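# Sort bronze bushings from turntable into crate

## Task

Transfer every bronze bushing from the turntable into the crate while every steel bushing stays on the turntable. The crate must stay level and seated inside its corner guides. The finished result must hold by itself, with no part of it kept in place only by the robot, and anything the robot is touching at the end must not settle by more than roughly a fingernail's width once left alone. Nothing may be knocked or placed off the table.

## Robot and tools

Robot: two six-joint FANUC CRX-type arms, left_arm and right_arm, each ending in a two-finger parallel gripper with a 50 mm maximum opening. The names are just labels, not sides of a camera image.

Frame: all reported hand poses use one scene frame. Its origin sits on the table surface midway between the arms, +z is up, +x points out across the table, and left_arm is on the +y side. Arm bases: left_arm at (+0.005, +0.308, 0) m with quat_wxyz (+0.997, 0, 0, +0.076); right_arm at (+0.016, -0.481, 0) m with quat_wxyz (+0.999, 0, 0, -0.048). Printed hand positions can be slightly wrong, more so when an arm is stretched far.

Gripper geometry: fingers point along the gripper's +z axis and close along its x axis. end_effector_position is the point midway between the pads; fingertips extend 17.5 mm past it. A flat block about 9 cm long projects from the last joint's axis toward the gripper's -y side and rotates with it. Turning only the last joint moves the pad point around a 25 mm circle.

execute_actions: argument actions is a list holding zero or one item. An empty list moves nothing and just reports the state. A motion item is {"rows": [...], "steps": n}: 1 to 15 rows, n at most 15 (default 15), each step lasting 1/30 s; each row is used for one step and the final row is reused if steps outnumber rows. A wait item is {"steps": n} with n up to 300, ending that many steps after the previous result, with your thinking time counted inside it. Optional pictures (true/false) controls whether images come back. A refused call sends nothing.

Row layout: one list of 18 numbers covers both arms, always all 18. Numbers 1-6 are left_arm's absolute joint targets in radians (waist, shoulder, elbow, forearm roll, wrist pitch, wrist roll), in the same order as Joint positions; 7-9 are left gripper position, force_limit, speed, each in [-1, 1]; 10-18 repeat this for right_arm. To keep a gripper unchanged, resend its current three values, since 0 is itself a command.

Joint ranges (rad): waist ±3.491, shoulder ±3.140, elbow -1.187 to 4.328, forearm roll ±3.316, wrist pitch ±3.140, wrist roll ±3.927. A target more than 0.010 beyond a limit, and further out than the joint's last reported angle, gets the call refused. True limits may differ by up to 0.010; an over-limit target is clipped, and the result may then print "joint sent to its limit" (possibly about a previous action). Missing that line proves nothing.

Gripper numbers: position +1 is fully open (50 mm); pads meet near -0.65; send -1 to grasp, letting the fingers close until stopped. force_limit maps -1/0/+1 to roughly 20/102/185 N per pad (actual grip up to ~17 % higher). speed maps -1/0/+1 to 20/85/150 mm/s of gap change. New force or speed only applies after the position value changes by at least 0.01; to soften a grip, open first. position_measured is in counts: opening ≈ (250 - counts) × 0.202 mm.

object_status: 0 moving; 1 blocked while opening; 2 blocked while closing (a real grasp, what you want); 3 reached the commanded position or pads touching (usually empty, or a very thin or slightly wider object). Any new position resets it to 0 briefly. If the grip slackens or the part slips, the fingers re-close on their own, except after a grasp at force_limit -1, where status stays 2 even with nothing held. Gripping an immovable off-center object lets the grip fade over time.

Motion limits: joint targets change at most 2.62 (waist, shoulder), 3.14 (elbow), 3.93 (wrist joints) rad/s, with 0.5 s acceleration; all joints of an arm are synchronized. Each target is held within a lead of the measured angle (0.805 waist/shoulder, 0.966 elbow, 1.21 wrist joints), and joint targets are pulled back if they would put the gripper over 70 mm from its measured spot. So large moves need several calls. Between calls the arms keep pursuing the last row until they stall or a step is HELD.

Result lines: per-arm pose (end_effector_position in m, end_effector_quat_wxyz); Joint positions and Joint velocities per arm (rad, rad/s); gripper object_status and position_measured. HELD marks steps where a row was not fully sent. "joint command not followed" means the clearance check altered or blocked joint targets; the rest of the row still ran. MOTOR HOT warns before an OVER-TEMPERATURE FAULT brakes the arm; holding loads, even while you think, heats motors.

zoom_image: camera is cam_low (896x504, fixed), cam_left_wrist or cam_right_wrist (504x504 fisheye); region [x0, y0, x1, y1] in that image's pixels, origin top-left, at most 504 by 504. Calibration (K, distortion, T_world_to_cam) is supplied and may be a few degrees or millimetres off.

read_manual: returns only the URDF licence text (section "licences"); no motion.

finished_scene: pass the current scene number; it is final and reports success. Only call it when the bushings rest freely.

Avoid: torque reaching a joint's load limit (152 N m for the first three, 38 N m for wrist joints, held weight included) or any external force reaching 150 N, either of which halts that arm for 10 s; arms colliding or pressing on each other; drops, slams and hard shoves; tilting or shifting the crate; pushing items off the table. Brief external tugs on held parts or loose items can happen. Faster, smoother, lower-effort motion is better.

Each tool is called after ">>>" as name([rows], argument=value, ...), one row to a line, values as JSON.

## Session

>>> execute_actions(actions=[])

Scene clock: 0.00 s of 7600.00 s.
left_arm: end_effector_position=(+0.1364, +0.3568, +0.1069) position_measured=3 object_status=3 end_effector_quat_wxyz=(-0.314, +0.643, +0.534, -0.451) | right_arm: end_effector_position=(+0.2335, -0.2792, +0.1584) position_measured=3 object_status=3 end_effector_quat_wxyz=(+0.485, -0.156, +0.718, -0.474)
Joint positions: left_arm=[ 0.28   0.422 -0.401 -0.334 -1.872 -0.514] | right_arm=[ 2.081  0.455 -0.817  0.603 -1.737 -0.414]
Joint velocities: left_arm=[-0.  0.  0. -0.  0. -0.] | right_arm=[ 0.    -0.    -0.001  0.     0.    -0.   ]
camera_calibration (this result's frames):
cam_left_wrist: T_world_to_cam=[[0.0744064, 0.963184, -0.25834, -0.330806], [0.65897, -0.241928, -0.712201, 0.071078], [-0.74848, -0.117246, -0.65271, 0.359822], [0, 0, 0, 1]] pos_world=[0.247096, 0.378011, 0.200021]
cam_right_wrist: T_world_to_cam=[[-0.490872, -0.699202, -0.51977, 0.00363607], [-0.0645391, 0.624136, -0.778646, 0.303532], [0.868838, -0.34867, -0.351496, -0.0948274], [0, 0, 0, 1]] pos_world=[0.103764, -0.219967, 0.204903]

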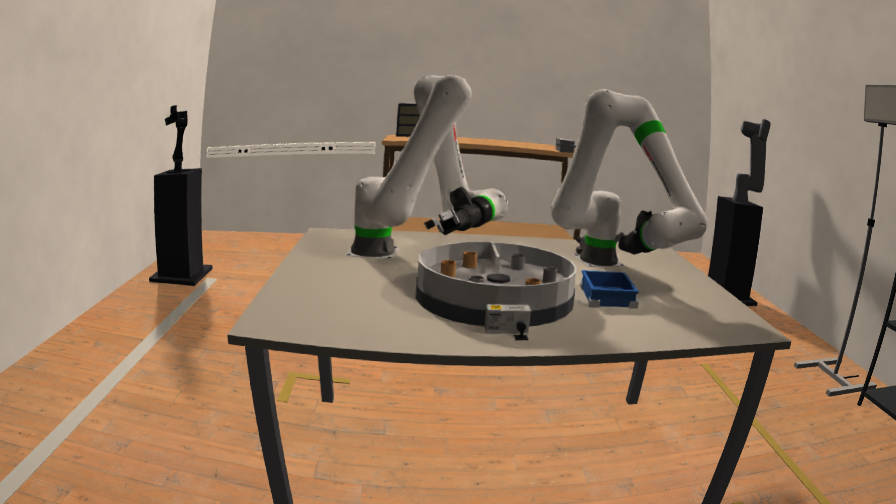

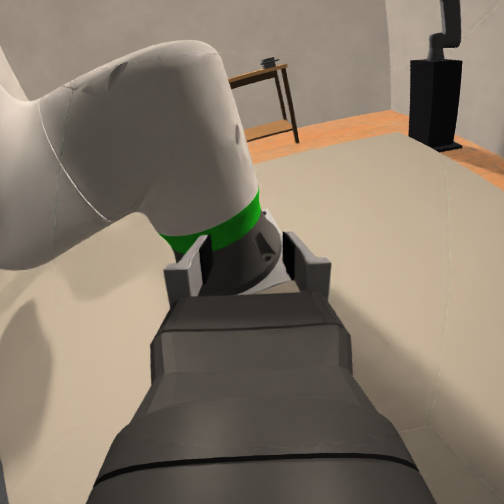

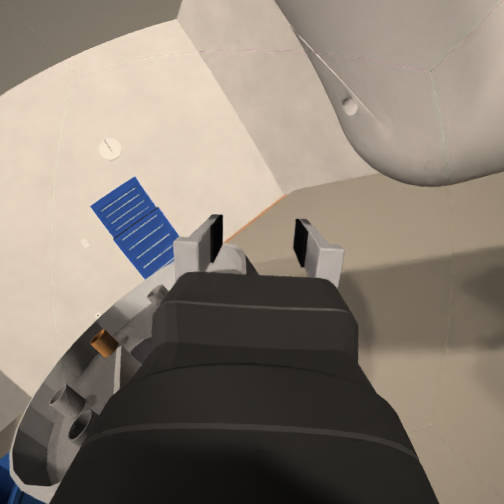

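>>> zoom_image(camera="cam_low", region=[400,230,660,350])

Region (400, 230, 660, 350) of cam_low's 896x504 image, scaled by 1.938, with more detail than that image has; it fills the top 233 rows of this view, and the rest is white.

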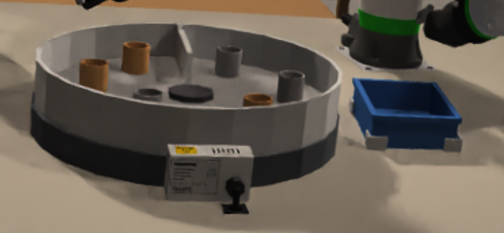

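>>> execute_actions([
  {"rows":[[0.28,0.1,0,-0.2,-1.6,0,1,-0.6,0,1.9,0.2,0,0.4,-1.7,-0.4,1,0,0]],"steps":15},
], pictures=false)

>>> execute_actions([
  {"steps":12},
], pictures=false)

>>> execute_actions([
  {"rows":[[0.25,-0.096,-0.2,0,-1.467,1.336,1,-0.6,0,0.77,0.45,0.6,0,-1.6,0,1,0,0]],"steps":15},
], pictures=false)

>>> execute_actions([
  {"steps":25},
])

>>> zoom_image(camera="cam_low", region=[470,290,560,350])

Scene clock: 10.20 s of 7600.00 s.
left_arm: end_effector_position=(+0.3123, +0.4009, +0.1415) position_measured=3 object_status=3 end_effector_quat_wxyz=(-0.210, +0.598, +0.761, -0.140) | right_arm: end_effector_position=(+0.1819, -0.1584, +0.1687) position_measured=3 object_status=3 end_effector_quat_wxyz=(+0.365, -0.031, +0.883, -0.294)
Joint positions: left_arm=[ 0.28   0.204 -0.13  -0.243 -1.688 -0.166] | right_arm=[ 1.987  0.322 -0.392  0.497 -1.718 -0.407]
Joint velocities: left_arm=[ 0.001 -0.482  0.6    0.199  0.405  0.767] | right_arm=[-0.238 -0.334  1.073 -0.265  0.049  0.018]
Steps of this call (steps 1 to 291: nothing new was sent; steps 292 to 306: all 15 steps of this action). Readings (joint positions | what the end effector reports):
292: left_arm=[0.280 0.422 -0.401 -0.334 -1.872 -0.514] | right_arm=[2.081 0.455 -0.817 0.603 -1.737 -0.414] | left_arm position_measured=3 object_status=3 | right_arm position_measured=3 object_status=3
293: left_arm=[0.280 0.420 -0.399 -0.334 -1.871 -0.512] | right_arm=[2.080 0.454 -0.815 0.602 -1.737 -0.414] | left_arm position_measured=3 object_status=3 | right_arm position_measured=3 object_status=3
295: left_arm=[0.280 0.401 -0.374 -0.325 -1.854 -0.480] | right_arm=[2.075 0.447 -0.790 0.596 -1.736 -0.414] | left_arm position_measured=3 object_status=3 | right_arm position_measured=3 object_status=3
299: left_arm=[0.280 0.324 -0.279 -0.293 -1.789 -0.358] | right_arm=[2.045 0.405 -0.659 0.564 -1.730 -0.412] | left_arm position_measured=3 object_status=3 | right_arm position_measured=3 object_status=3
306: the state above

Scene clock: 10.60 s of 7600.00 s.
left_arm: end_effector_position=(+0.3945, +0.4191, +0.2086) position_measured=3 object_status=3 end_effector_quat_wxyz=(-0.119, +0.538, +0.834, -0.001) | right_arm: end_effector_position=(+0.1566, -0.0514, +0.2637) position_measured=3 object_status=3 end_effector_quat_wxyz=(+0.244, +0.070, +0.962, -0.099)
Joint positions: left_arm=[ 0.28  0.1  -0.   -0.2  -1.6  -0.  ] | right_arm=[ 1.904  0.205 -0.016  0.404 -1.701 -0.4  ]
Joint velocities: left_arm=[-0.    -0.001  0.003  0.001  0.     0.001] | right_arm=[-0.093 -0.131  0.422 -0.106  0.02   0.007]
Steps of this call (steps 1 to 12: the robot went on to your last target). Readings (joint positions | what the end effector reports):
1: left_arm=[0.280 0.188 -0.109 -0.237 -1.674 -0.140] | right_arm=[1.979 0.311 -0.356 0.488 -1.716 -0.406] | left_arm position_measured=3 object_status=3 | right_arm position_measured=3 object_status=3
2: left_arm=[0.280 0.172 -0.090 -0.230 -1.661 -0.115] | right_arm=[1.971 0.300 -0.320 0.480 -1.715 -0.406] | left_arm position_measured=3 object_status=3 | right_arm position_measured=3 object_status=3
4: left_arm=[0.280 0.141 -0.051 -0.217 -1.634 -0.065] | right_arm=[1.955 0.278 -0.251 0.462 -1.711 -0.404] | left_arm position_measured=3 object_status=3 | right_arm position_measured=3 object_status=3
8: left_arm=[0.280 0.101 -0.001 -0.200 -1.601 -0.002] | right_arm=[1.926 0.237 -0.117 0.429 -1.705 -0.402] | left_arm position_measured=3 object_status=3 | right_arm position_measured=3 object_status=3
12: the state above

Scene clock: 11.10 s of 7600.00 s.
left_arm: end_effector_position=(+0.3945, +0.4191, +0.2086) position_measured=3 object_status=3 end_effector_quat_wxyz=(-0.119, +0.538, +0.834, -0.001) | right_arm: end_effector_position=(+0.1566, -0.0513, +0.2637) position_measured=3 object_status=3 end_effector_quat_wxyz=(+0.244, +0.070, +0.962, -0.099)
Joint positions: left_arm=[ 0.28  0.1  -0.   -0.2  -1.6  -0.  ] | right_arm=[ 1.904  0.205 -0.016  0.404 -1.701 -0.4  ]
Joint velocities: left_arm=[-0. -0.  0. -0.  0. -0.] | right_arm=[ 0.001 -0.     0.     0.    -0.     0.   ]
A step of this action was HELD (marked below), so the robot has no last target. An arm can still carry out its HELD step.
Steps of this call (steps 1 to 15: all 15 steps of this action). Readings (joint positions | what the end effector reports):
1: left_arm=[0.280 0.100 -0.000 -0.200 -1.600 -0.000] | right_arm=[1.903 0.204 -0.014 0.404 -1.701 -0.400] | left_arm position_measured=3 object_status=3 | right_arm position_measured=3 object_status=3 HELD
2: left_arm=[0.280 0.100 -0.000 -0.200 -1.600 -0.000] | right_arm=[1.903 0.205 -0.015 0.403 -1.701 -0.400] | left_arm position_measured=3 object_status=3 | right_arm position_measured=3 object_status=3 HELD
3: left_arm=[0.280 0.100 -0.000 -0.200 -1.600 -0.000] | right_arm=[1.903 0.205 -0.015 0.403 -1.701 -0.400] | left_arm position_measured=3 object_status=3 | right_arm position_measured=3 object_status=3 HELD
4: left_arm=[0.280 0.100 -0.000 -0.200 -1.600 -0.000] | right_arm=[1.903 0.205 -0.016 0.403 -1.701 -0.400] | left_arm position_measured=3 object_status=3 | right_arm position_measured=3 object_status=3 HELD
5: left_arm=[0.280 0.100 -0.000 -0.200 -1.600 -0.000] | right_arm=[1.903 0.205 -0.016 0.404 -1.701 -0.400] | left_arm position_measured=3 object_status=3 | right_arm position_measured=3 object_status=3 HELD
6: left_arm=[0.280 0.100 -0.000 -0.200 -1.600 -0.000] | right_arm=[1.903 0.205 -0.016 0.404 -1.701 -0.400] | left_arm position_measured=3 object_status=3 | right_arm position_measured=3 object_status=3 HELD
7: left_arm=[0.280 0.100 -0.000 -0.200 -1.600 -0.000] | right_arm=[1.903 0.205 -0.016 0.404 -1.701 -0.400] | left_arm position_measured=3 object_status=3 | right_arm position_measured=3 object_status=3 HELD
8: left_arm=[0.280 0.100 -0.000 -0.200 -1.600 -0.000] | right_arm=[1.903 0.205 -0.016 0.404 -1.701 -0.400] | left_arm position_measured=3 object_status=3 | right_arm position_measured=3 object_status=3 HELD
9: left_arm=[0.280 0.100 -0.000 -0.200 -1.600 -0.000] | right_arm=[1.903 0.205 -0.016 0.404 -1.701 -0.400] | left_arm position_measured=3 object_status=3 | right_arm position_measured=3 object_status=3 HELD
10: left_arm=[0.280 0.100 -0.000 -0.200 -1.600 -0.000] | right_arm=[1.904 0.205 -0.016 0.404 -1.701 -0.400] | left_arm position_measured=3 object_status=3 | right_arm position_measured=3 object_status=3 HELD
11: left_arm=[0.280 0.100 -0.000 -0.200 -1.600 -0.000] | right_arm=[1.904 0.205 -0.016 0.404 -1.701 -0.400] | left_arm position_measured=3 object_status=3 | right_arm position_measured=3 object_status=3 HELD
12: left_arm=[0.280 0.100 -0.000 -0.200 -1.600 -0.000] | right_arm=[1.904 0.205 -0.016 0.404 -1.701 -0.400] | left_arm position_measured=3 object_status=3 | right_arm position_measured=3 object_status=3 HELD
13: left_arm=[0.280 0.100 -0.000 -0.200 -1.600 -0.000] | right_arm=[1.904 0.205 -0.016 0.404 -1.701 -0.400] | left_arm position_measured=3 object_status=3 | right_arm position_measured=3 object_status=3 HELD
14: left_arm=[0.280 0.100 -0.000 -0.200 -1.600 -0.000] | right_arm=[1.904 0.205 -0.016 0.404 -1.701 -0.400] | left_arm position_measured=3 object_status=3 | right_arm position_measured=3 object_status=3 HELD
15: the state above HELD
joint command not followed: on one or more control steps a check withheld the commanded joint targets of the left arm, and it was not sent them on those steps. On the call's last step the targets were still withheld.
cause: the commanded joint targets would bring a part of the robot too close to another arm (a part of this arm just beyond joint 2 (shoulder) and a part of the other arm just beyond its joint 4 (forearm roll)); next, command targets that bring no part of the robot closer to that arm.
joint command not followed: on one or more control steps a check withheld the commanded joint targets of the right arm, and it was not sent them on those steps. On the call's last step the targets were still withheld.
cause: the commanded joint targets would bring a part of the robot too close to another arm (a part of this arm just beyond joint 4 (forearm roll) and a part of the other arm just beyond its joint 2 (shoulder)); next, command targets that bring no part of the robot closer to that arm.

Scene clock: 11.93 s of 7600.00 s.
left_arm: end_effector_position=(+0.3945, +0.4191, +0.2086) position_measured=3 object_status=3 end_effector_quat_wxyz=(-0.119, +0.538, +0.834, -0.001) | right_arm: end_effector_position=(+0.1566, -0.0514, +0.2637) position_measured=3 object_status=3 end_effector_quat_wxyz=(+0.244, +0.070, +0.962, -0.099)
Joint positions: left_arm=[ 0.28  0.1  -0.   -0.2  -1.6  -0.  ] | right_arm=[ 1.904  0.205 -0.016  0.404 -1.701 -0.4  ]
Joint velocities: left_arm=[ 0.    -0.    -0.    -0.001  0.    -0.   ] | right_arm=[ 0.    -0.    -0.001 -0.    -0.    -0.   ]
Steps of this call (steps 1 to 25: nothing new was sent). Readings (joint positions | what the end effector reports):
1: left_arm=[0.280 0.100 -0.000 -0.200 -1.600 -0.000] | right_arm=[1.904 0.205 -0.016 0.404 -1.701 -0.400] | left_arm position_measured=3 object_status=3 | right_arm position_measured=3 object_status=3
2: left_arm=[0.280 0.100 -0.000 -0.200 -1.600 -0.000] | right_arm=[1.904 0.205 -0.016 0.404 -1.701 -0.400] | left_arm position_measured=3 object_status=3 | right_arm position_measured=3 object_status=3
4: left_arm=[0.280 0.100 -0.000 -0.200 -1.600 -0.000] | right_arm=[1.904 0.205 -0.016 0.404 -1.701 -0.400] | left_arm position_measured=3 object_status=3 | right_arm position_measured=3 object_status=3
8: left_arm=[0.280 0.100 -0.000 -0.200 -1.600 -0.000] | right_arm=[1.904 0.205 -0.016 0.404 -1.701 -0.400] | left_arm position_measured=3 object_status=3 | right_arm position_measured=3 object_status=3
25: the state above
camera_calibration (this result's frames):
cam_left_wrist: T_world_to_cam=[[-0.353357, 0.906216, 0.232189, -0.29342], [0.932685, 0.322073, 0.162381, -0.538316], [0.0723709, 0.273937, -0.959021, 0.202791], [0, 0, 0, 1]] pos_world=[0.383721, 0.383728, 0.350022]
cam_right_wrist: T_world_to_cam=[[-0.877722, 0.0531116, -0.476217, 0.267622], [-0.00171802, 0.993483, 0.113968, 0.0121366], [0.479167, 0.10085, -0.871911, 0.309763], [0, 0, 0, 1]] pos_world=[0.0864908, -0.0575109, 0.396149]

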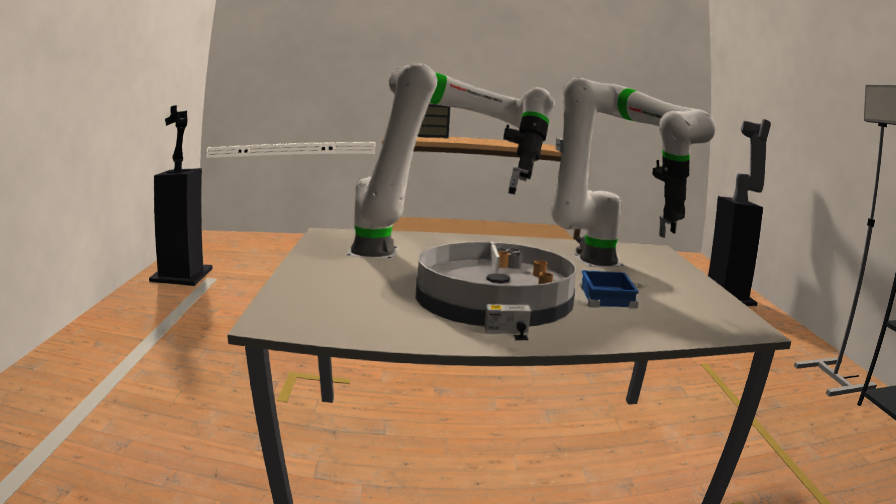

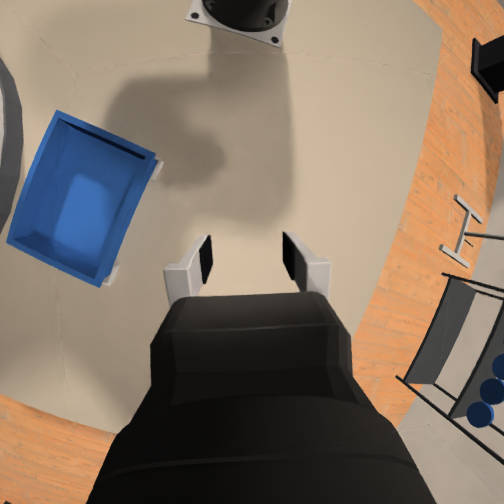

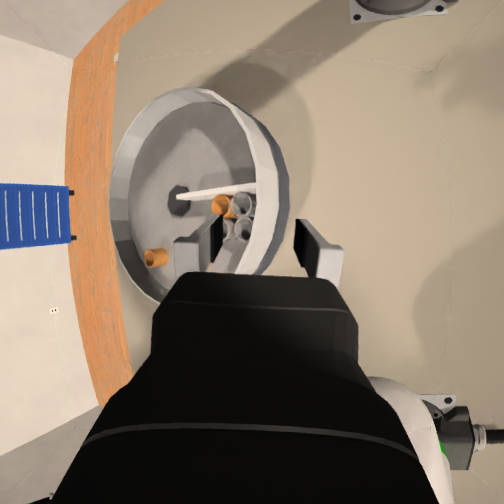

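Region (470, 290, 560, 350) of cam_low's 896x504 image, scaled by 5.600, with more detail than that image has.

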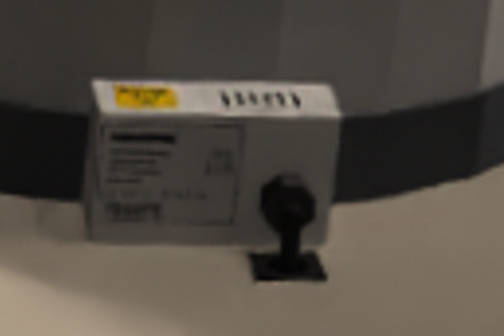

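>>> execute_actions([
  {"rows":[[0.28,0,-0.1,0,-1.47,2.08,1,-0.6,0,0,0,0.2,0,-1.7,-0.4,1,0,0]],"steps":15},
], pictures=false)

>>> execute_actions([
  {"steps":25},
], pictures=false)

>>> execute_actions([
  {"rows":[[-0.66,-0.096,-0.25,0,-1.417,2.08,1,-0.6,0,-0.5,0,0.2,0,-1.7,-0.4,1,0,0]],"steps":15},
], pictures=false)

>>> execute_actions([
  {"steps":25},
])

Scene clock: 20.83 s of 7600.00 s.
left_arm: end_effector_position=(+0.3960, +0.4160, +0.2087) position_measured=3 object_status=3 end_effector_quat_wxyz=(-0.115, +0.521, +0.846, +0.002) | right_arm: end_effector_position=(+0.1697, -0.0573, +0.2665) position_measured=3 object_status=3 end_effector_quat_wxyz=(+0.228, +0.094, +0.964, -0.098)
Joint positions: left_arm=[ 0.28   0.097 -0.004 -0.193 -1.596  0.042] | right_arm=[ 1.859  0.194 -0.004  0.382 -1.701 -0.4  ]
Joint velocities: left_arm=[-0.    -0.017 -0.017  0.033  0.021  0.202] | right_arm=[-0.215 -0.053  0.056 -0.104 -0.001 -0.   ]
Steps of this call (steps 1 to 252: nothing new was sent; steps 253 to 267: all 15 steps of this action). Readings (joint positions | what the end effector reports):
253: left_arm=[0.280 0.100 -0.000 -0.200 -1.600 -0.000] | right_arm=[1.904 0.205 -0.016 0.404 -1.701 -0.400] | left_arm position_measured=3 object_status=3 | right_arm position_measured=3 object_status=3
254: left_arm=[0.280 0.100 -0.000 -0.200 -1.600 0.000] | right_arm=[1.903 0.205 -0.016 0.404 -1.701 -0.400] | left_arm position_measured=3 object_status=3 | right_arm position_measured=3 object_status=3
256: left_arm=[0.280 0.100 -0.000 -0.200 -1.600 0.002] | right_arm=[1.902 0.204 -0.016 0.404 -1.701 -0.400] | left_arm position_measured=3 object_status=3 | right_arm position_measured=3 object_status=3
260: left_arm=[0.280 0.100 -0.001 -0.199 -1.599 0.008] | right_arm=[1.895 0.203 -0.014 0.400 -1.701 -0.400] | left_arm position_measured=3 object_status=3 | right_arm position_measured=3 object_status=3
267: the state above

Scene clock: 21.67 s of 7600.00 s.
left_arm: end_effector_position=(+0.4024, +0.4042, +0.2092) position_measured=3 object_status=3 end_effector_quat_wxyz=(-0.098, +0.445, +0.890, +0.010) | right_arm: end_effector_position=(+0.2253, -0.0864, +0.2788) position_measured=3 object_status=3 end_effector_quat_wxyz=(+0.170, +0.195, +0.962, -0.087)
Joint positions: left_arm=[ 0.28   0.083 -0.017 -0.167 -1.578  0.218] | right_arm=[ 1.669  0.152  0.04   0.3   -1.701 -0.4  ]
Joint velocities: left_arm=[-0.    -0.015 -0.015  0.029  0.019  0.207] | right_arm=[-0.225 -0.044  0.045 -0.086 -0.001  0.   ]
Steps of this call (steps 1 to 25: the robot went on to your last target). Readings (joint positions | what the end effector reports):
1: left_arm=[0.280 0.096 -0.004 -0.192 -1.595 0.049] | right_arm=[1.852 0.192 -0.002 0.379 -1.701 -0.400] | left_arm position_measured=3 object_status=3 | right_arm position_measured=3 object_status=3
2: left_arm=[0.280 0.096 -0.005 -0.191 -1.594 0.056] | right_arm=[1.845 0.190 -0.000 0.375 -1.701 -0.400] | left_arm position_measured=3 object_status=3 | right_arm position_measured=3 object_status=3
4: left_arm=[0.280 0.095 -0.006 -0.189 -1.593 0.070] | right_arm=[1.829 0.186 0.003 0.368 -1.701 -0.400] | left_arm position_measured=3 object_status=3 | right_arm position_measured=3 object_status=3
8: left_arm=[0.280 0.092 -0.008 -0.184 -1.590 0.098] | right_arm=[1.799 0.179 0.011 0.354 -1.701 -0.400] | left_arm position_measured=3 object_status=3 | right_arm position_measured=3 object_status=3
25: the state above

Scene clock: 22.17 s of 7600.00 s.
left_arm: end_effector_position=(+0.4080, +0.3725, +0.2081) position_measured=3 object_status=3 end_effector_quat_wxyz=(-0.089, +0.426, +0.900, +0.017) | right_arm: end_effector_position=(+0.2582, -0.1077, +0.2860) position_measured=3 object_status=3 end_effector_quat_wxyz=(+0.142, +0.253, +0.954, -0.079)
Joint positions: left_arm=[ 0.22   0.069 -0.035 -0.152 -1.565  0.323] | right_arm=[ 1.555  0.131  0.061  0.259 -1.701 -0.4  ]
Joint velocities: left_arm=[-0.139 -0.029 -0.037  0.027  0.026  0.207] | right_arm=[-0.226 -0.037  0.041 -0.074 -0.    -0.001]
Steps of this call (steps 1 to 15: all 15 steps of this action). Readings (joint positions | what the end effector reports):
1: left_arm=[0.280 0.083 -0.017 -0.166 -1.578 0.225] | right_arm=[1.662 0.151 0.041 0.297 -1.701 -0.400] | left_arm position_measured=3 object_status=3 | right_arm position_measured=3 object_status=3
2: left_arm=[0.279 0.082 -0.018 -0.165 -1.577 0.232] | right_arm=[1.654 0.149 0.043 0.294 -1.701 -0.400] | left_arm position_measured=3 object_status=3 | right_arm position_measured=3 object_status=3
4: left_arm=[0.271 0.080 -0.021 -0.163 -1.575 0.246] | right_arm=[1.639 0.146 0.046 0.289 -1.701 -0.400] | left_arm position_measured=3 object_status=3 | right_arm position_measured=3 object_status=3
8: left_arm=[0.253 0.076 -0.026 -0.159 -1.571 0.274] | right_arm=[1.608 0.141 0.052 0.278 -1.701 -0.400] | left_arm position_measured=3 object_status=3 | right_arm position_measured=3 object_status=3
15: the state above

Scene clock: 23.00 s of 7600.00 s.
left_arm: end_effector_position=(+0.4122, +0.3135, +0.2062) position_measured=3 object_status=3 end_effector_quat_wxyz=(-0.074, +0.400, +0.913, +0.025) | right_arm: end_effector_position=(+0.3109, -0.1502, +0.2973) position_measured=3 object_status=3 end_effector_quat_wxyz=(+0.105, +0.347, +0.930, -0.065)
Joint positions: left_arm=[ 0.103  0.047 -0.065 -0.131 -1.545  0.499] | right_arm=[ 1.364  0.103  0.091  0.203 -1.7   -0.4  ]
Joint velocities: left_arm=[-0.134 -0.025 -0.032  0.023  0.022  0.207] | right_arm=[-0.227 -0.03   0.03  -0.058  0.002  0.   ]
Steps of this call (steps 1 to 25: the robot went on to your last target). Readings (joint positions | what the end effector reports):
1: left_arm=[0.215 0.068 -0.036 -0.152 -1.564 0.331] | right_arm=[1.547 0.130 0.063 0.257 -1.701 -0.400] | left_arm position_measured=3 object_status=3 | right_arm position_measured=3 object_status=3
2: left_arm=[0.210 0.067 -0.038 -0.151 -1.563 0.338] | right_arm=[1.540 0.129 0.064 0.254 -1.701 -0.400] | left_arm position_measured=3 object_status=3 | right_arm position_measured=3 object_status=3
4: left_arm=[0.201 0.065 -0.040 -0.149 -1.562 0.352] | right_arm=[1.525 0.126 0.067 0.249 -1.701 -0.400] | left_arm position_measured=3 object_status=3 | right_arm position_measured=3 object_status=3
8: left_arm=[0.182 0.062 -0.045 -0.145 -1.558 0.380] | right_arm=[1.494 0.122 0.072 0.240 -1.700 -0.400] | left_arm position_measured=3 object_status=3 | right_arm position_measured=3 object_status=3
25: the state above
camera_calibration (this result's frames):
cam_left_wrist: T_world_to_cam=[[-0.639052, 0.744202, 0.194361, -0.014532], [0.763256, 0.582306, 0.279929, -0.556454], [0.0951461, 0.327236, -0.94014, 0.198196], [0, 0, 0, 1]] pos_world=[0.396573, 0.269985, 0.344924]
cam_right_wrist: T_world_to_cam=[[-0.759376, 0.606231, -0.236289, 0.399206], [0.5519, 0.792487, 0.259558, -0.138833], [0.344608, 0.0666938, -0.936375, 0.330951], [0, 0, 0, 1]] pos_world=[0.265721, -0.15406, 0.440257]

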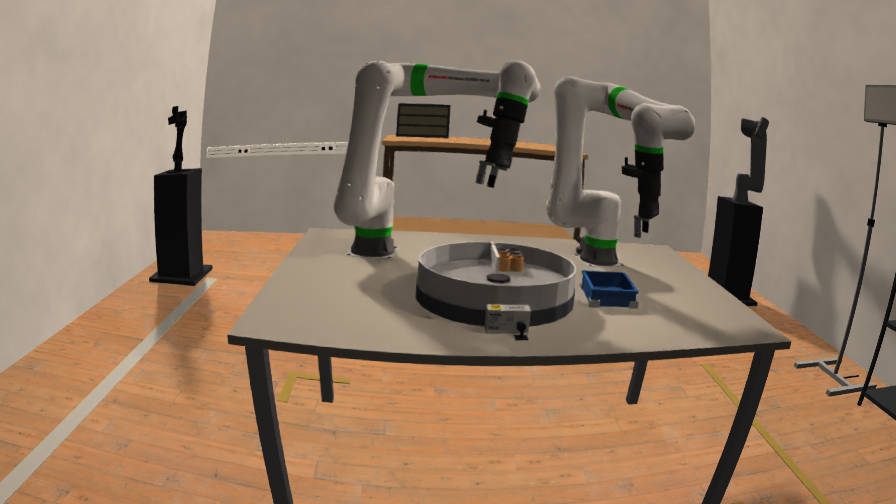

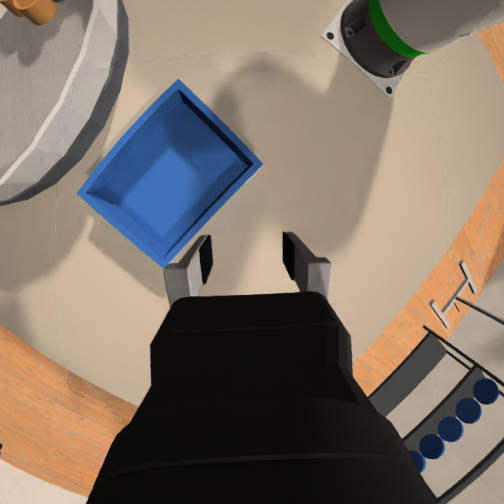

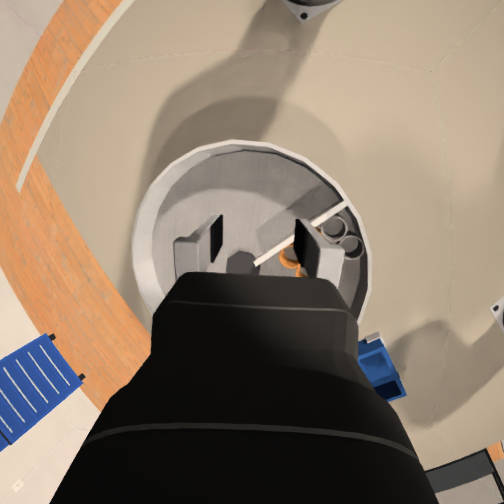

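>>> execute_actions([
  {"rows":[[-0.2,-0.05,-0.2,0,-1.42,1.3,1,-0.6,0,0.4,0,0.2,0,-1.7,-0.4,1,0,0]],"steps":15},
], pictures=false)

>>> execute_actions([
  {"steps":15},
], pictures=false)

>>> execute_actions([
  {"rows":[[-0.66,-0.096,-0.25,0,-1.417,2.08,1,-0.6,0,-0.2,0,0.2,0,-1.7,-0.4,1,0,0]],"steps":15},
], pictures=false)

>>> execute_actions([
  {"steps":30},
])

Scene clock: 28.17 s of 7600.00 s.
left_arm: end_effector_position=(+0.3741, +0.1023, +0.2012) position_measured=3 object_status=3 end_effector_quat_wxyz=(-0.008, +0.158, +0.987, +0.013) | right_arm: end_effector_position=(+0.4550, -0.4850, +0.3480) position_measured=3 object_status=3 end_effector_quat_wxyz=(+0.018, +0.749, +0.661, +0.024)
Joint positions: left_arm=[-0.308 -0.048 -0.192 -0.026 -1.443  1.413] | right_arm=[ 0.373  0.006  0.194  0.011 -1.7   -0.4  ]
Joint velocities: left_arm=[ 0.2   -0.004 -0.016  0.047  0.043 -0.207] | right_arm=[ 0.226 -0.049  0.049 -0.093 -0.001  0.   ]
Steps of this call (steps 1 to 140: the robot went on to your last target; steps 141 to 155: all 15 steps of this action). Readings (joint positions | what the end effector reports):
141: left_arm=[-0.389 -0.045 -0.184 -0.047 -1.462 1.492] | right_arm=[0.290 0.026 0.172 0.052 -1.700 -0.400] | left_arm position_measured=3 object_status=3 | right_arm position_measured=3 object_status=3
142: left_arm=[-0.390 -0.046 -0.185 -0.046 -1.462 1.496] | right_arm=[0.284 0.025 0.173 0.050 -1.700 -0.400] | left_arm position_measured=3 object_status=3 | right_arm position_measured=3 object_status=3
144: left_arm=[-0.382 -0.046 -0.186 -0.043 -1.459 1.490] | right_arm=[0.288 0.023 0.176 0.046 -1.700 -0.400] | left_arm position_measured=3 object_status=3 | right_arm position_measured=3 object_status=3
148: left_arm=[-0.355 -0.047 -0.188 -0.037 -1.454 1.462] | right_arm=[0.320 0.017 0.182 0.033 -1.700 -0.400] | left_arm position_measured=3 object_status=3 | right_arm position_measured=3 object_status=3
155: the state above

Scene clock: 28.67 s of 7600.00 s.
left_arm: end_effector_position=(+0.3945, +0.1330, +0.2021) position_measured=3 object_status=3 end_effector_quat_wxyz=(-0.000, +0.158, +0.987, +0.001) | right_arm: end_effector_position=(+0.4546, -0.4694, +0.3516) position_measured=3 object_status=3 end_effector_quat_wxyz=(+0.015, +0.740, +0.672, +0.032)
Joint positions: left_arm=[-0.207 -0.05  -0.199 -0.002 -1.422  1.308] | right_arm=[ 0.4  0.   0.2  0.  -1.7 -0.4]
Joint velocities: left_arm=[ 0.172 -0.003 -0.013  0.04   0.037 -0.177] | right_arm=[ 0.001  0.     0.    -0.    -0.001  0.001]
Steps of this call (steps 1 to 15: the robot went on to your last target). Readings (joint positions | what the end effector reports):
1: left_arm=[-0.301 -0.048 -0.192 -0.024 -1.442 1.406] | right_arm=[0.381 0.004 0.196 0.008 -1.700 -0.400] | left_arm position_measured=3 object_status=3 | right_arm position_measured=3 object_status=3
2: left_arm=[-0.295 -0.048 -0.193 -0.023 -1.441 1.399] | right_arm=[0.388 0.002 0.197 0.005 -1.700 -0.400] | left_arm position_measured=3 object_status=3 | right_arm position_measured=3 object_status=3
4: left_arm=[-0.281 -0.048 -0.194 -0.019 -1.438 1.385] | right_arm=[0.399 0.000 0.200 0.001 -1.700 -0.400] | left_arm position_measured=3 object_status=3 | right_arm position_measured=3 object_status=3
8: left_arm=[-0.254 -0.049 -0.196 -0.013 -1.432 1.356] | right_arm=[0.400 0.000 0.200 0.000 -1.700 -0.400] | left_arm position_measured=3 object_status=3 | right_arm position_measured=3 object_status=3
15: the state above

Scene clock: 29.17 s of 7600.00 s.
left_arm: end_effector_position=(+0.3243, +0.0246, +0.2001) position_measured=3 object_status=3 end_effector_quat_wxyz=(-0.000, +0.051, +0.999, +0.000) | right_arm: end_effector_position=(+0.4346, -0.6123, +0.3516) position_measured=3 object_status=3 end_effector_quat_wxyz=(+0.020, +0.840, +0.541, +0.029)
Joint positions: left_arm=[-0.51  -0.081 -0.234 -0.    -1.418  1.827] | right_arm=[ 0.069 -0.     0.2   -0.    -1.7   -0.4  ]
Joint velocities: left_arm=[-0.87  -0.084 -0.09   0.001  0.006  1.455] | right_arm=[-0.871  0.    -0.     0.     0.    -0.   ]
Steps of this call (steps 1 to 15: all 15 steps of this action). Readings (joint positions | what the end effector reports):
1: left_arm=[-0.203 -0.050 -0.200 -0.001 -1.421 1.303] | right_arm=[0.400 0.000 0.200 0.000 -1.700 -0.400] | left_arm position_measured=3 object_status=3 | right_arm position_measured=3 object_status=3
2: left_arm=[-0.202 -0.050 -0.200 -0.000 -1.420 1.302] | right_arm=[0.399 0.000 0.200 -0.000 -1.700 -0.400] | left_arm position_measured=3 object_status=3 | right_arm position_measured=3 object_status=3
4: left_arm=[-0.215 -0.052 -0.203 -0.000 -1.420 1.328] | right_arm=[0.379 0.000 0.200 -0.000 -1.700 -0.400] | left_arm position_measured=3 object_status=3 | right_arm position_measured=3 object_status=3
8: left_arm=[-0.305 -0.062 -0.213 -0.000 -1.419 1.482] | right_arm=[0.276 -0.000 0.200 -0.000 -1.700 -0.400] | left_arm position_measured=3 object_status=3 | right_arm position_measured=3 object_status=3
15: the state above

Scene clock: 30.17 s of 7600.00 s.
left_arm: end_effector_position=(+0.2793, -0.0178, +0.1992) position_measured=3 object_status=3 end_effector_quat_wxyz=(-0.000, -0.001, +1.000, +0.000) | right_arm: end_effector_position=(+0.3846, -0.7189, +0.3516) position_measured=3 object_status=3 end_effector_quat_wxyz=(+0.024, +0.905, +0.423, +0.026)
Joint positions: left_arm=[-0.66  -0.096 -0.25   0.    -1.417  2.08 ] | right_arm=[-0.2 -0.   0.2 -0.  -1.7 -0.4]
Joint velocities: left_arm=[-0.  0.  0. -0. -0.  0.] | right_arm=[ 0.     0.     0.001  0.    -0.    -0.   ]
Steps of this call (steps 1 to 30: the robot went on to your last target). Readings (joint positions | what the end effector reports):
1: left_arm=[-0.539 -0.084 -0.237 -0.000 -1.418 1.876] | right_arm=[0.040 -0.000 0.200 -0.000 -1.700 -0.400] | left_arm position_measured=3 object_status=3 | right_arm position_measured=3 object_status=3
2: left_arm=[-0.568 -0.087 -0.240 -0.000 -1.418 1.925] | right_arm=[0.010 -0.000 0.200 -0.000 -1.700 -0.400] | left_arm position_measured=3 object_status=3 | right_arm position_measured=3 object_status=3
4: left_arm=[-0.617 -0.092 -0.246 0.000 -1.417 2.008] | right_arm=[-0.048 -0.000 0.200 -0.000 -1.700 -0.400] | left_arm position_measured=3 object_status=3 | right_arm position_measured=3 object_status=3
8: left_arm=[-0.660 -0.096 -0.250 0.000 -1.417 2.079] | right_arm=[-0.158 -0.000 0.200 -0.000 -1.700 -0.400] | left_arm position_measured=3 object_status=3 | right_arm position_measured=3 object_status=3
30: the state above
All arms were judged still, so your last target was given up. Only a new action makes them travel on or press farther. Fingers that are still opening or closing keep moving.
camera_calibration (this result's frames):
cam_left_wrist: T_world_to_cam=[[-0.998657, 0.0324527, 0.0403974, 0.266834], [0.0431793, 0.952165, 0.302517, -0.0569045], [-0.0286475, 0.303855, -0.952288, 0.349187], [0, 0, 0, 1]] pos_world=[0.278936, -0.0605791, 0.338962]
cam_right_wrist: T_world_to_cam=[[0.613776, 0.789015, 0.0270823, 0.323553], [0.722196, -0.574994, 0.384467, -0.835436], [0.318923, -0.216418, -0.922741, 0.195929], [0, 0, 0, 1]] pos_world=[0.342274, -0.693256, 0.493228]

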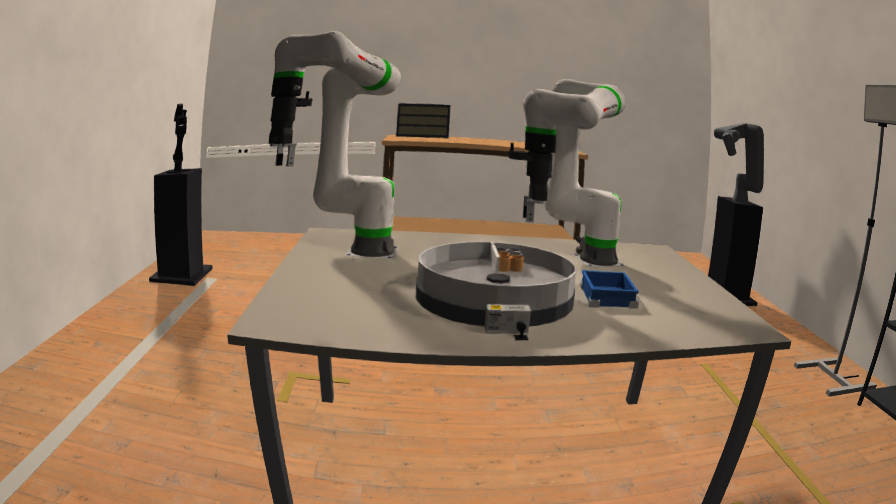

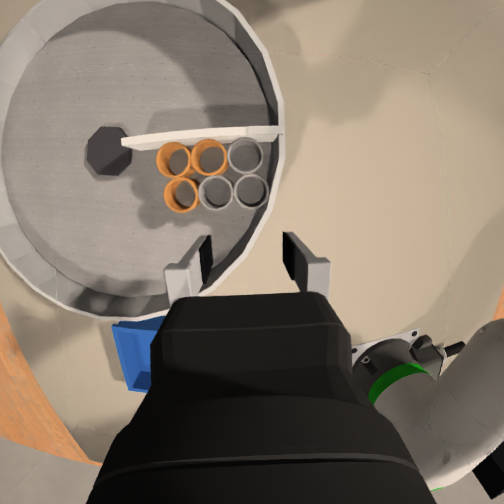

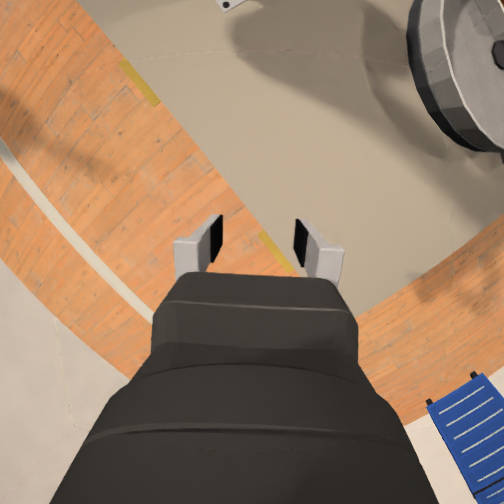

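>>> execute_actions([
  {"rows":[[-0.622,0.154,-0.134,0,-1.283,1.255,0.8,-0.6,0,-0.2,0,0.2,0,-1.7,-0.4,1,0,0]],"steps":15},
], pictures=false)

>>> execute_actions([
  {"steps":15},
], pictures=false)

>>> execute_actions([
  {"rows":[[-0.622,0.19,-0.195,0,-1.186,1.255,0.8,-0.6,0,-0.2,0,0.2,0,-1.7,-0.4,1,0,0]],"steps":15},
])

Scene clock: 49.07 s of 7600.00 s.
left_arm: end_effector_position=(+0.3397, -0.0382, +0.1520) position_measured=32 object_status=3 end_effector_quat_wxyz=(-0.000, +0.318, +0.948, +0.000) | right_arm: end_effector_position=(+0.3846, -0.7189, +0.3516) position_measured=3 object_status=3 end_effector_quat_wxyz=(+0.024, +0.905, +0.423, +0.026)
Joint positions: left_arm=[-0.629  0.11  -0.154 -0.    -1.306  1.399] | right_arm=[-0.2  0.   0.2  0.  -1.7 -0.4]
Joint velocities: left_arm=[ 0.068  0.446  0.207 -0.     0.238 -1.468] | right_arm=[ 0.001  0.     0.     0.     0.001 -0.   ]
Steps of this call (steps 1 to 552: nothing new was sent; steps 553 to 567: all 15 steps of this action). Readings (joint positions | what the end effector reports):
553: left_arm=[-0.660 -0.096 -0.250 -0.000 -1.417 2.080] | right_arm=[-0.200 0.000 0.200 0.000 -1.700 -0.400] | left_arm position_measured=7 object_status=0 | right_arm position_measured=3 object_status=3
554: left_arm=[-0.660 -0.095 -0.250 -0.000 -1.417 2.078] | right_arm=[-0.200 0.000 0.200 0.000 -1.700 -0.400] | left_arm position_measured=21 object_status=0 | right_arm position_measured=3 object_status=3
556: left_arm=[-0.659 -0.086 -0.245 -0.000 -1.412 2.046] | right_arm=[-0.200 0.000 0.200 0.000 -1.700 -0.400] | left_arm position_measured=32 object_status=0 | right_arm position_measured=3 object_status=3
560: left_arm=[-0.651 -0.035 -0.222 -0.000 -1.384 1.879] | right_arm=[-0.200 0.000 0.200 -0.000 -1.700 -0.400] | left_arm position_measured=32 object_status=0 | right_arm position_measured=3 object_status=3
567: the state above

Scene clock: 49.57 s of 7600.00 s.
left_arm: end_effector_position=(+0.3527, -0.0404, +0.1400) position_measured=32 object_status=3 end_effector_quat_wxyz=(-0.000, +0.383, +0.924, +0.000) | right_arm: end_effector_position=(+0.3846, -0.7189, +0.3516) position_measured=3 object_status=3 end_effector_quat_wxyz=(+0.024, +0.905, +0.423, +0.026)
Joint positions: left_arm=[-0.622  0.154 -0.134 -0.    -1.283  1.255] | right_arm=[-0.2  0.   0.2  0.  -1.7 -0.4]
Joint velocities: left_arm=[-0.  0.  0. -0.  0.  0.] | right_arm=[-0.002  0.    -0.001 -0.     0.001  0.001]
Steps of this call (steps 1 to 15: the robot went on to your last target). Readings (joint positions | what the end effector reports):
1: left_arm=[-0.627 0.124 -0.148 -0.000 -1.299 1.354] | right_arm=[-0.200 0.000 0.200 0.000 -1.700 -0.400] | left_arm position_measured=32 object_status=3 | right_arm position_measured=3 object_status=3
2: left_arm=[-0.625 0.135 -0.143 -0.000 -1.293 1.317] | right_arm=[-0.200 0.000 0.200 0.000 -1.700 -0.400] | left_arm position_measured=32 object_status=3 | right_arm position_measured=3 object_status=3
4: left_arm=[-0.623 0.150 -0.136 -0.000 -1.285 1.269] | right_arm=[-0.200 0.000 0.200 -0.000 -1.700 -0.400] | left_arm position_measured=32 object_status=3 | right_arm position_measured=3 object_status=3
8: left_arm=[-0.622 0.154 -0.134 -0.000 -1.283 1.255] | right_arm=[-0.200 -0.000 0.200 0.000 -1.700 -0.400] | left_arm position_measured=32 object_status=3 | right_arm position_measured=3 object_status=3
15: the state above

Scene clock: 59.80 s of 7600.00 s.
left_arm: end_effector_position=(+0.3535, -0.0414, +0.1063) position_measured=32 object_status=3 end_effector_quat_wxyz=(+0.000, +0.382, +0.924, -0.001) | right_arm: end_effector_position=(+0.3846, -0.7189, +0.3516) position_measured=3 object_status=3 end_effector_quat_wxyz=(+0.024, +0.905, +0.423, +0.026)
Joint positions: left_arm=[-0.622  0.183 -0.183  0.002 -1.204  1.255] | right_arm=[-0.2  0.   0.2  0.  -1.7 -0.4]
Joint velocities: left_arm=[-0.    -0.     0.001 -0.    -0.    -0.   ] | right_arm=[ 0.    -0.    -0.    -0.     0.002 -0.   ]
FORCE FAULT: contact force on the left arm reached its limit, and that arm stopped for 10 seconds. The contact can be on any part of that arm, not only on its tool. That arm's remaining commands of this call were not run. That arm holds still and accepts commands again. Move the arm away from the contact; if what it grips holds it there, let go first. Pushing or pulling that hard again can fault the arm again.
The stop of the left arm began at step 7 of this call (marked STOPPED below). From that step on that arm followed nothing that you had sent. 9 of its steps, steps kept back included, did not run and will not run. Nothing is kept back now, and the robot has no last target.
Steps of this call (steps 1 to 15: all 15 steps of this action; steps 16 to 307: the stop continued). Readings (joint positions | what the end effector reports):
1: left_arm=[-0.622 0.154 -0.134 -0.000 -1.283 1.255] | right_arm=[-0.200 0.000 0.200 -0.000 -1.700 -0.400] | left_arm position_measured=32 object_status=3 | right_arm position_measured=3 object_status=3
2: left_arm=[-0.622 0.155 -0.136 -0.000 -1.279 1.255] | right_arm=[-0.200 0.000 0.200 0.000 -1.700 -0.400] | left_arm position_measured=32 object_status=3 | right_arm position_measured=3 object_status=3
4: left_arm=[-0.622 0.167 -0.155 -0.000 -1.248 1.255] | right_arm=[-0.200 0.000 0.200 0.000 -1.700 -0.400] | left_arm position_measured=32 object_status=3 | right_arm position_measured=3 object_status=3
7: left_arm=[-0.622 0.183 -0.183 0.001 -1.204 1.255] | right_arm=[-0.200 0.000 0.200 0.000 -1.700 -0.400] | left_arm position_measured=32 object_status=3 | right_arm position_measured=3 object_status=3 STOPPED (the left arm)
8: left_arm=[-0.622 0.183 -0.183 0.002 -1.204 1.255] | right_arm=[-0.200 0.000 0.200 0.000 -1.700 -0.400] | left_arm position_measured=32 object_status=3 | right_arm position_measured=3 object_status=3
307: the state above
camera_calibration (this result's frames):
cam_left_wrist: T_world_to_cam=[[-0.682497, 0.729829, 0.0393345, 0.262681], [0.704516, 0.642591, 0.301221, -0.256059], [0.194564, 0.233294, -0.952743, 0.188276], [0, 0, 0, 1]] pos_world=[0.323045, -0.0710948, 0.246177]
cam_right_wrist: T_world_to_cam=[[0.61378, 0.789014, 0.0270527, 0.323566], [0.722214, -0.574997, 0.384428, -0.835424], [0.318874, -0.216417, -0.922758, 0.195943], [0, 0, 0, 1]] pos_world=[0.342276, -0.693259, 0.493216]

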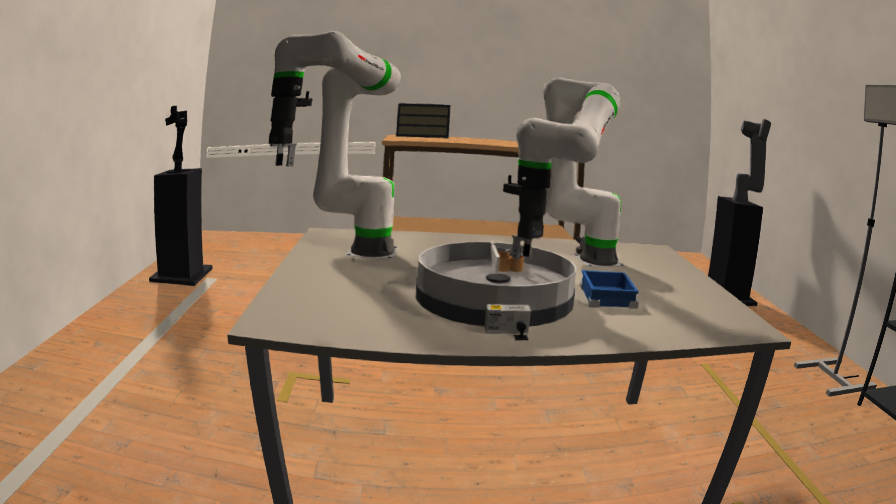

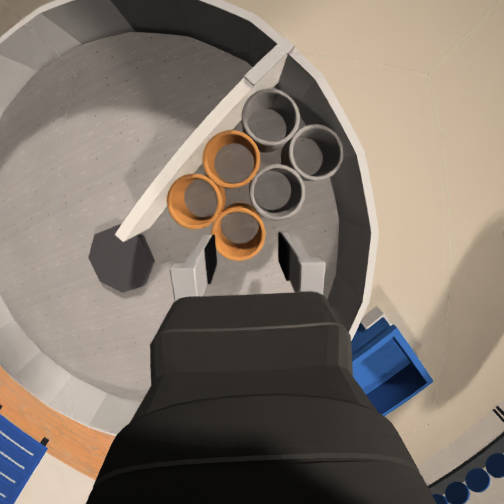

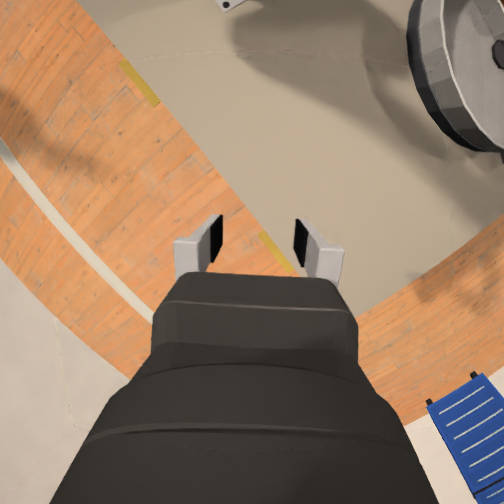

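>>> execute_actions([
  {"rows":[[-0.622,0.17,-0.155,0,-1.246,1.255,1,-0.6,0,-0.2,0,0.2,0,-1.7,-0.4,1,0,0],[-0.622,0.17,-0.155,0,-1.246,1.255,1,-0.6,0,-0.2,0,0.2,0,-1.7,-0.4,1,0,0],[-0.622,0.17,-0.155,0,-1.246,1.255,1,-0.6,0,-0.2,0,0.2,0,-1.7,-0.4,1,0,0],[-0.622,0.17,-0.155,0,-1.246,1.255,1,-0.6,0,-0.2,0,0.2,0,-1.7,-0.4,1,0,0],[-0.622,0.17,-0.155,0,-1.246,1.255,1,-0.6,0,-0.2,0,0.2,0,-1.7,-0.4,1,0,0],[-0.622,0.17,-0.155,0,-1.246,1.255,1,-0.6,0,-0.2,0,0.2,0,-1.7,-0.4,1,0,0],[-0.6,0.176,-0.145,0,-1.25,1.235,1,-0.6,0,-0.2,0,0.2,0,-1.7,-0.4,1,0,0]],"steps":15},
], pictures=false)

>>> execute_actions([
  {"rows":[[-0.6,0.209,-0.1975,0,-1.164,1.235,1,-0.6,0,-0.2,0,0.2,0,-1.7,-0.4,1,0,0]],"steps":15},
])

Scene clock: 70.47 s of 7600.00 s.
left_arm: end_effector_position=(+0.3640, -0.0343, +0.1249) position_measured=3 object_status=3 end_effector_quat_wxyz=(-0.000, +0.382, +0.924, +0.000) | right_arm: end_effector_position=(+0.3846, -0.7189, +0.3516) position_measured=3 object_status=3 end_effector_quat_wxyz=(+0.024, +0.905, +0.423, +0.026)
Joint positions: left_arm=[-0.6    0.176 -0.145 -0.    -1.25   1.235] | right_arm=[-0.2  0.   0.2  0.  -1.7 -0.4]
Joint velocities: left_arm=[ 0.001  0.     0.001 -0.     0.    -0.002] | right_arm=[ 0.001 -0.    -0.     0.    -0.     0.   ]
Steps of this call (steps 1 to 305: nothing new was sent; steps 306 to 320: all 15 steps of this action). Readings (joint positions | what the end effector reports):
306: left_arm=[-0.622 0.183 -0.183 0.002 -1.204 1.255] | right_arm=[-0.200 0.000 0.200 0.000 -1.700 -0.400] | left_arm position_measured=28 object_status=0 | right_arm position_measured=3 object_status=3
307: left_arm=[-0.622 0.182 -0.182 0.001 -1.207 1.255] | right_arm=[-0.200 0.000 0.200 0.000 -1.700 -0.400] | left_arm position_measured=14 object_status=0 | right_arm position_measured=3 object_status=3
309: left_arm=[-0.622 0.175 -0.165 -0.000 -1.233 1.255] | right_arm=[-0.200 0.000 0.200 -0.000 -1.700 -0.400] | left_arm position_measured=3 object_status=0 | right_arm position_measured=3 object_status=3
313: left_arm=[-0.620 0.171 -0.154 -0.000 -1.246 1.253] | right_arm=[-0.200 0.000 0.200 0.000 -1.700 -0.400] | left_arm position_measured=3 object_status=0 | right_arm position_measured=3 object_status=3
320: the state above

Scene clock: 70.97 s of 7600.00 s.
left_arm: end_effector_position=(+0.3644, -0.0344, +0.0880) position_measured=3 object_status=3 end_effector_quat_wxyz=(+0.000, +0.382, +0.924, +0.000) | right_arm: end_effector_position=(+0.3846, -0.7189, +0.3516) position_measured=3 object_status=3 end_effector_quat_wxyz=(+0.024, +0.905, +0.423, +0.026)
Joint positions: left_arm=[-0.6    0.209 -0.197 -0.    -1.164  1.235] | right_arm=[-0.2  0.   0.2  0.  -1.7 -0.4]
Joint velocities: left_arm=[ 0. -0. -0. -0.  0.  0.] | right_arm=[ 0.001 -0.    -0.001  0.    -0.001  0.   ]
Steps of this call (steps 1 to 15: all 15 steps of this action). Readings (joint positions | what the end effector reports):
1: left_arm=[-0.600 0.176 -0.145 -0.000 -1.250 1.235] | right_arm=[-0.200 0.000 0.200 0.000 -1.700 -0.400] | left_arm position_measured=3 object_status=3 | right_arm position_measured=3 object_status=3
2: left_arm=[-0.600 0.177 -0.147 -0.000 -1.248 1.235] | right_arm=[-0.200 0.000 0.200 0.000 -1.700 -0.400] | left_arm position_measured=3 object_status=3 | right_arm position_measured=3 object_status=3
4: left_arm=[-0.600 0.189 -0.166 -0.000 -1.216 1.235] | right_arm=[-0.200 0.000 0.200 -0.000 -1.700 -0.400] | left_arm position_measured=3 object_status=3 | right_arm position_measured=3 object_status=3
8: left_arm=[-0.600 0.209 -0.197 -0.000 -1.165 1.235] | right_arm=[-0.200 0.000 0.200 0.000 -1.700 -0.400] | left_arm position_measured=3 object_status=3 | right_arm position_measured=3 object_status=3
15: the state above
camera_calibration (this result's frames):
cam_left_wrist: T_world_to_cam=[[-0.683438, 0.728911, 0.0400271, 0.26605], [0.703504, 0.642992, 0.302728, -0.262441], [0.194924, 0.235055, -0.952236, 0.167001], [0, 0, 0, 1]] pos_world=[0.333904, -0.0644336, 0.227823]
cam_right_wrist: T_world_to_cam=[[0.61378, 0.789014, 0.0270527, 0.323566], [0.722214, -0.574997, 0.384428, -0.835424], [0.318874, -0.216416, -0.922758, 0.195944], [0, 0, 0, 1]] pos_world=[0.342276, -0.693259, 0.493216]

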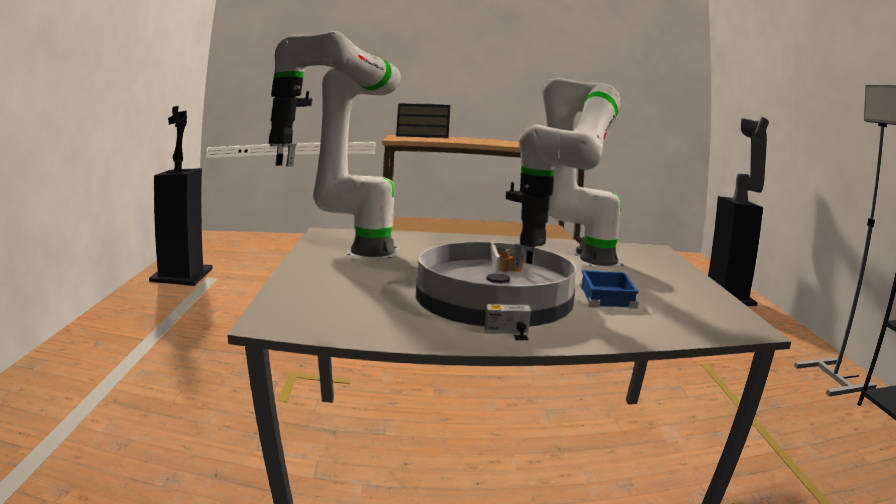

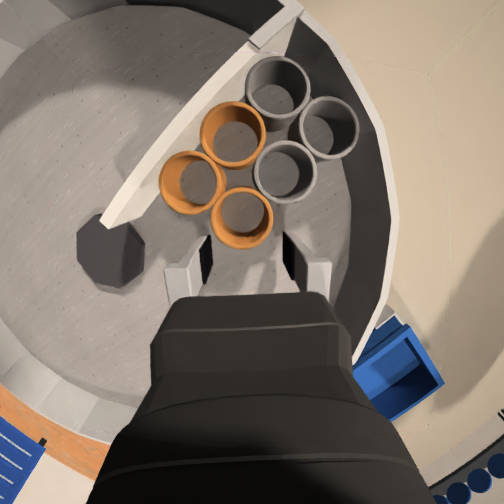

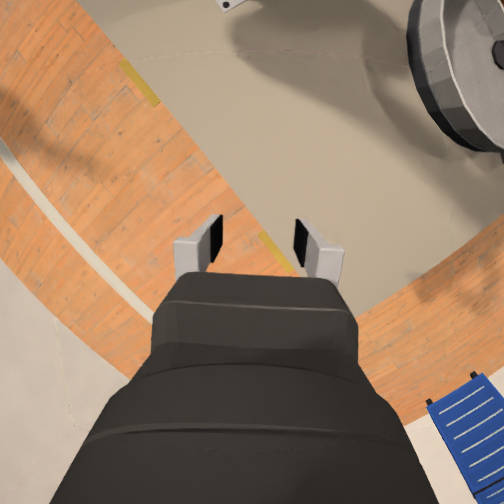

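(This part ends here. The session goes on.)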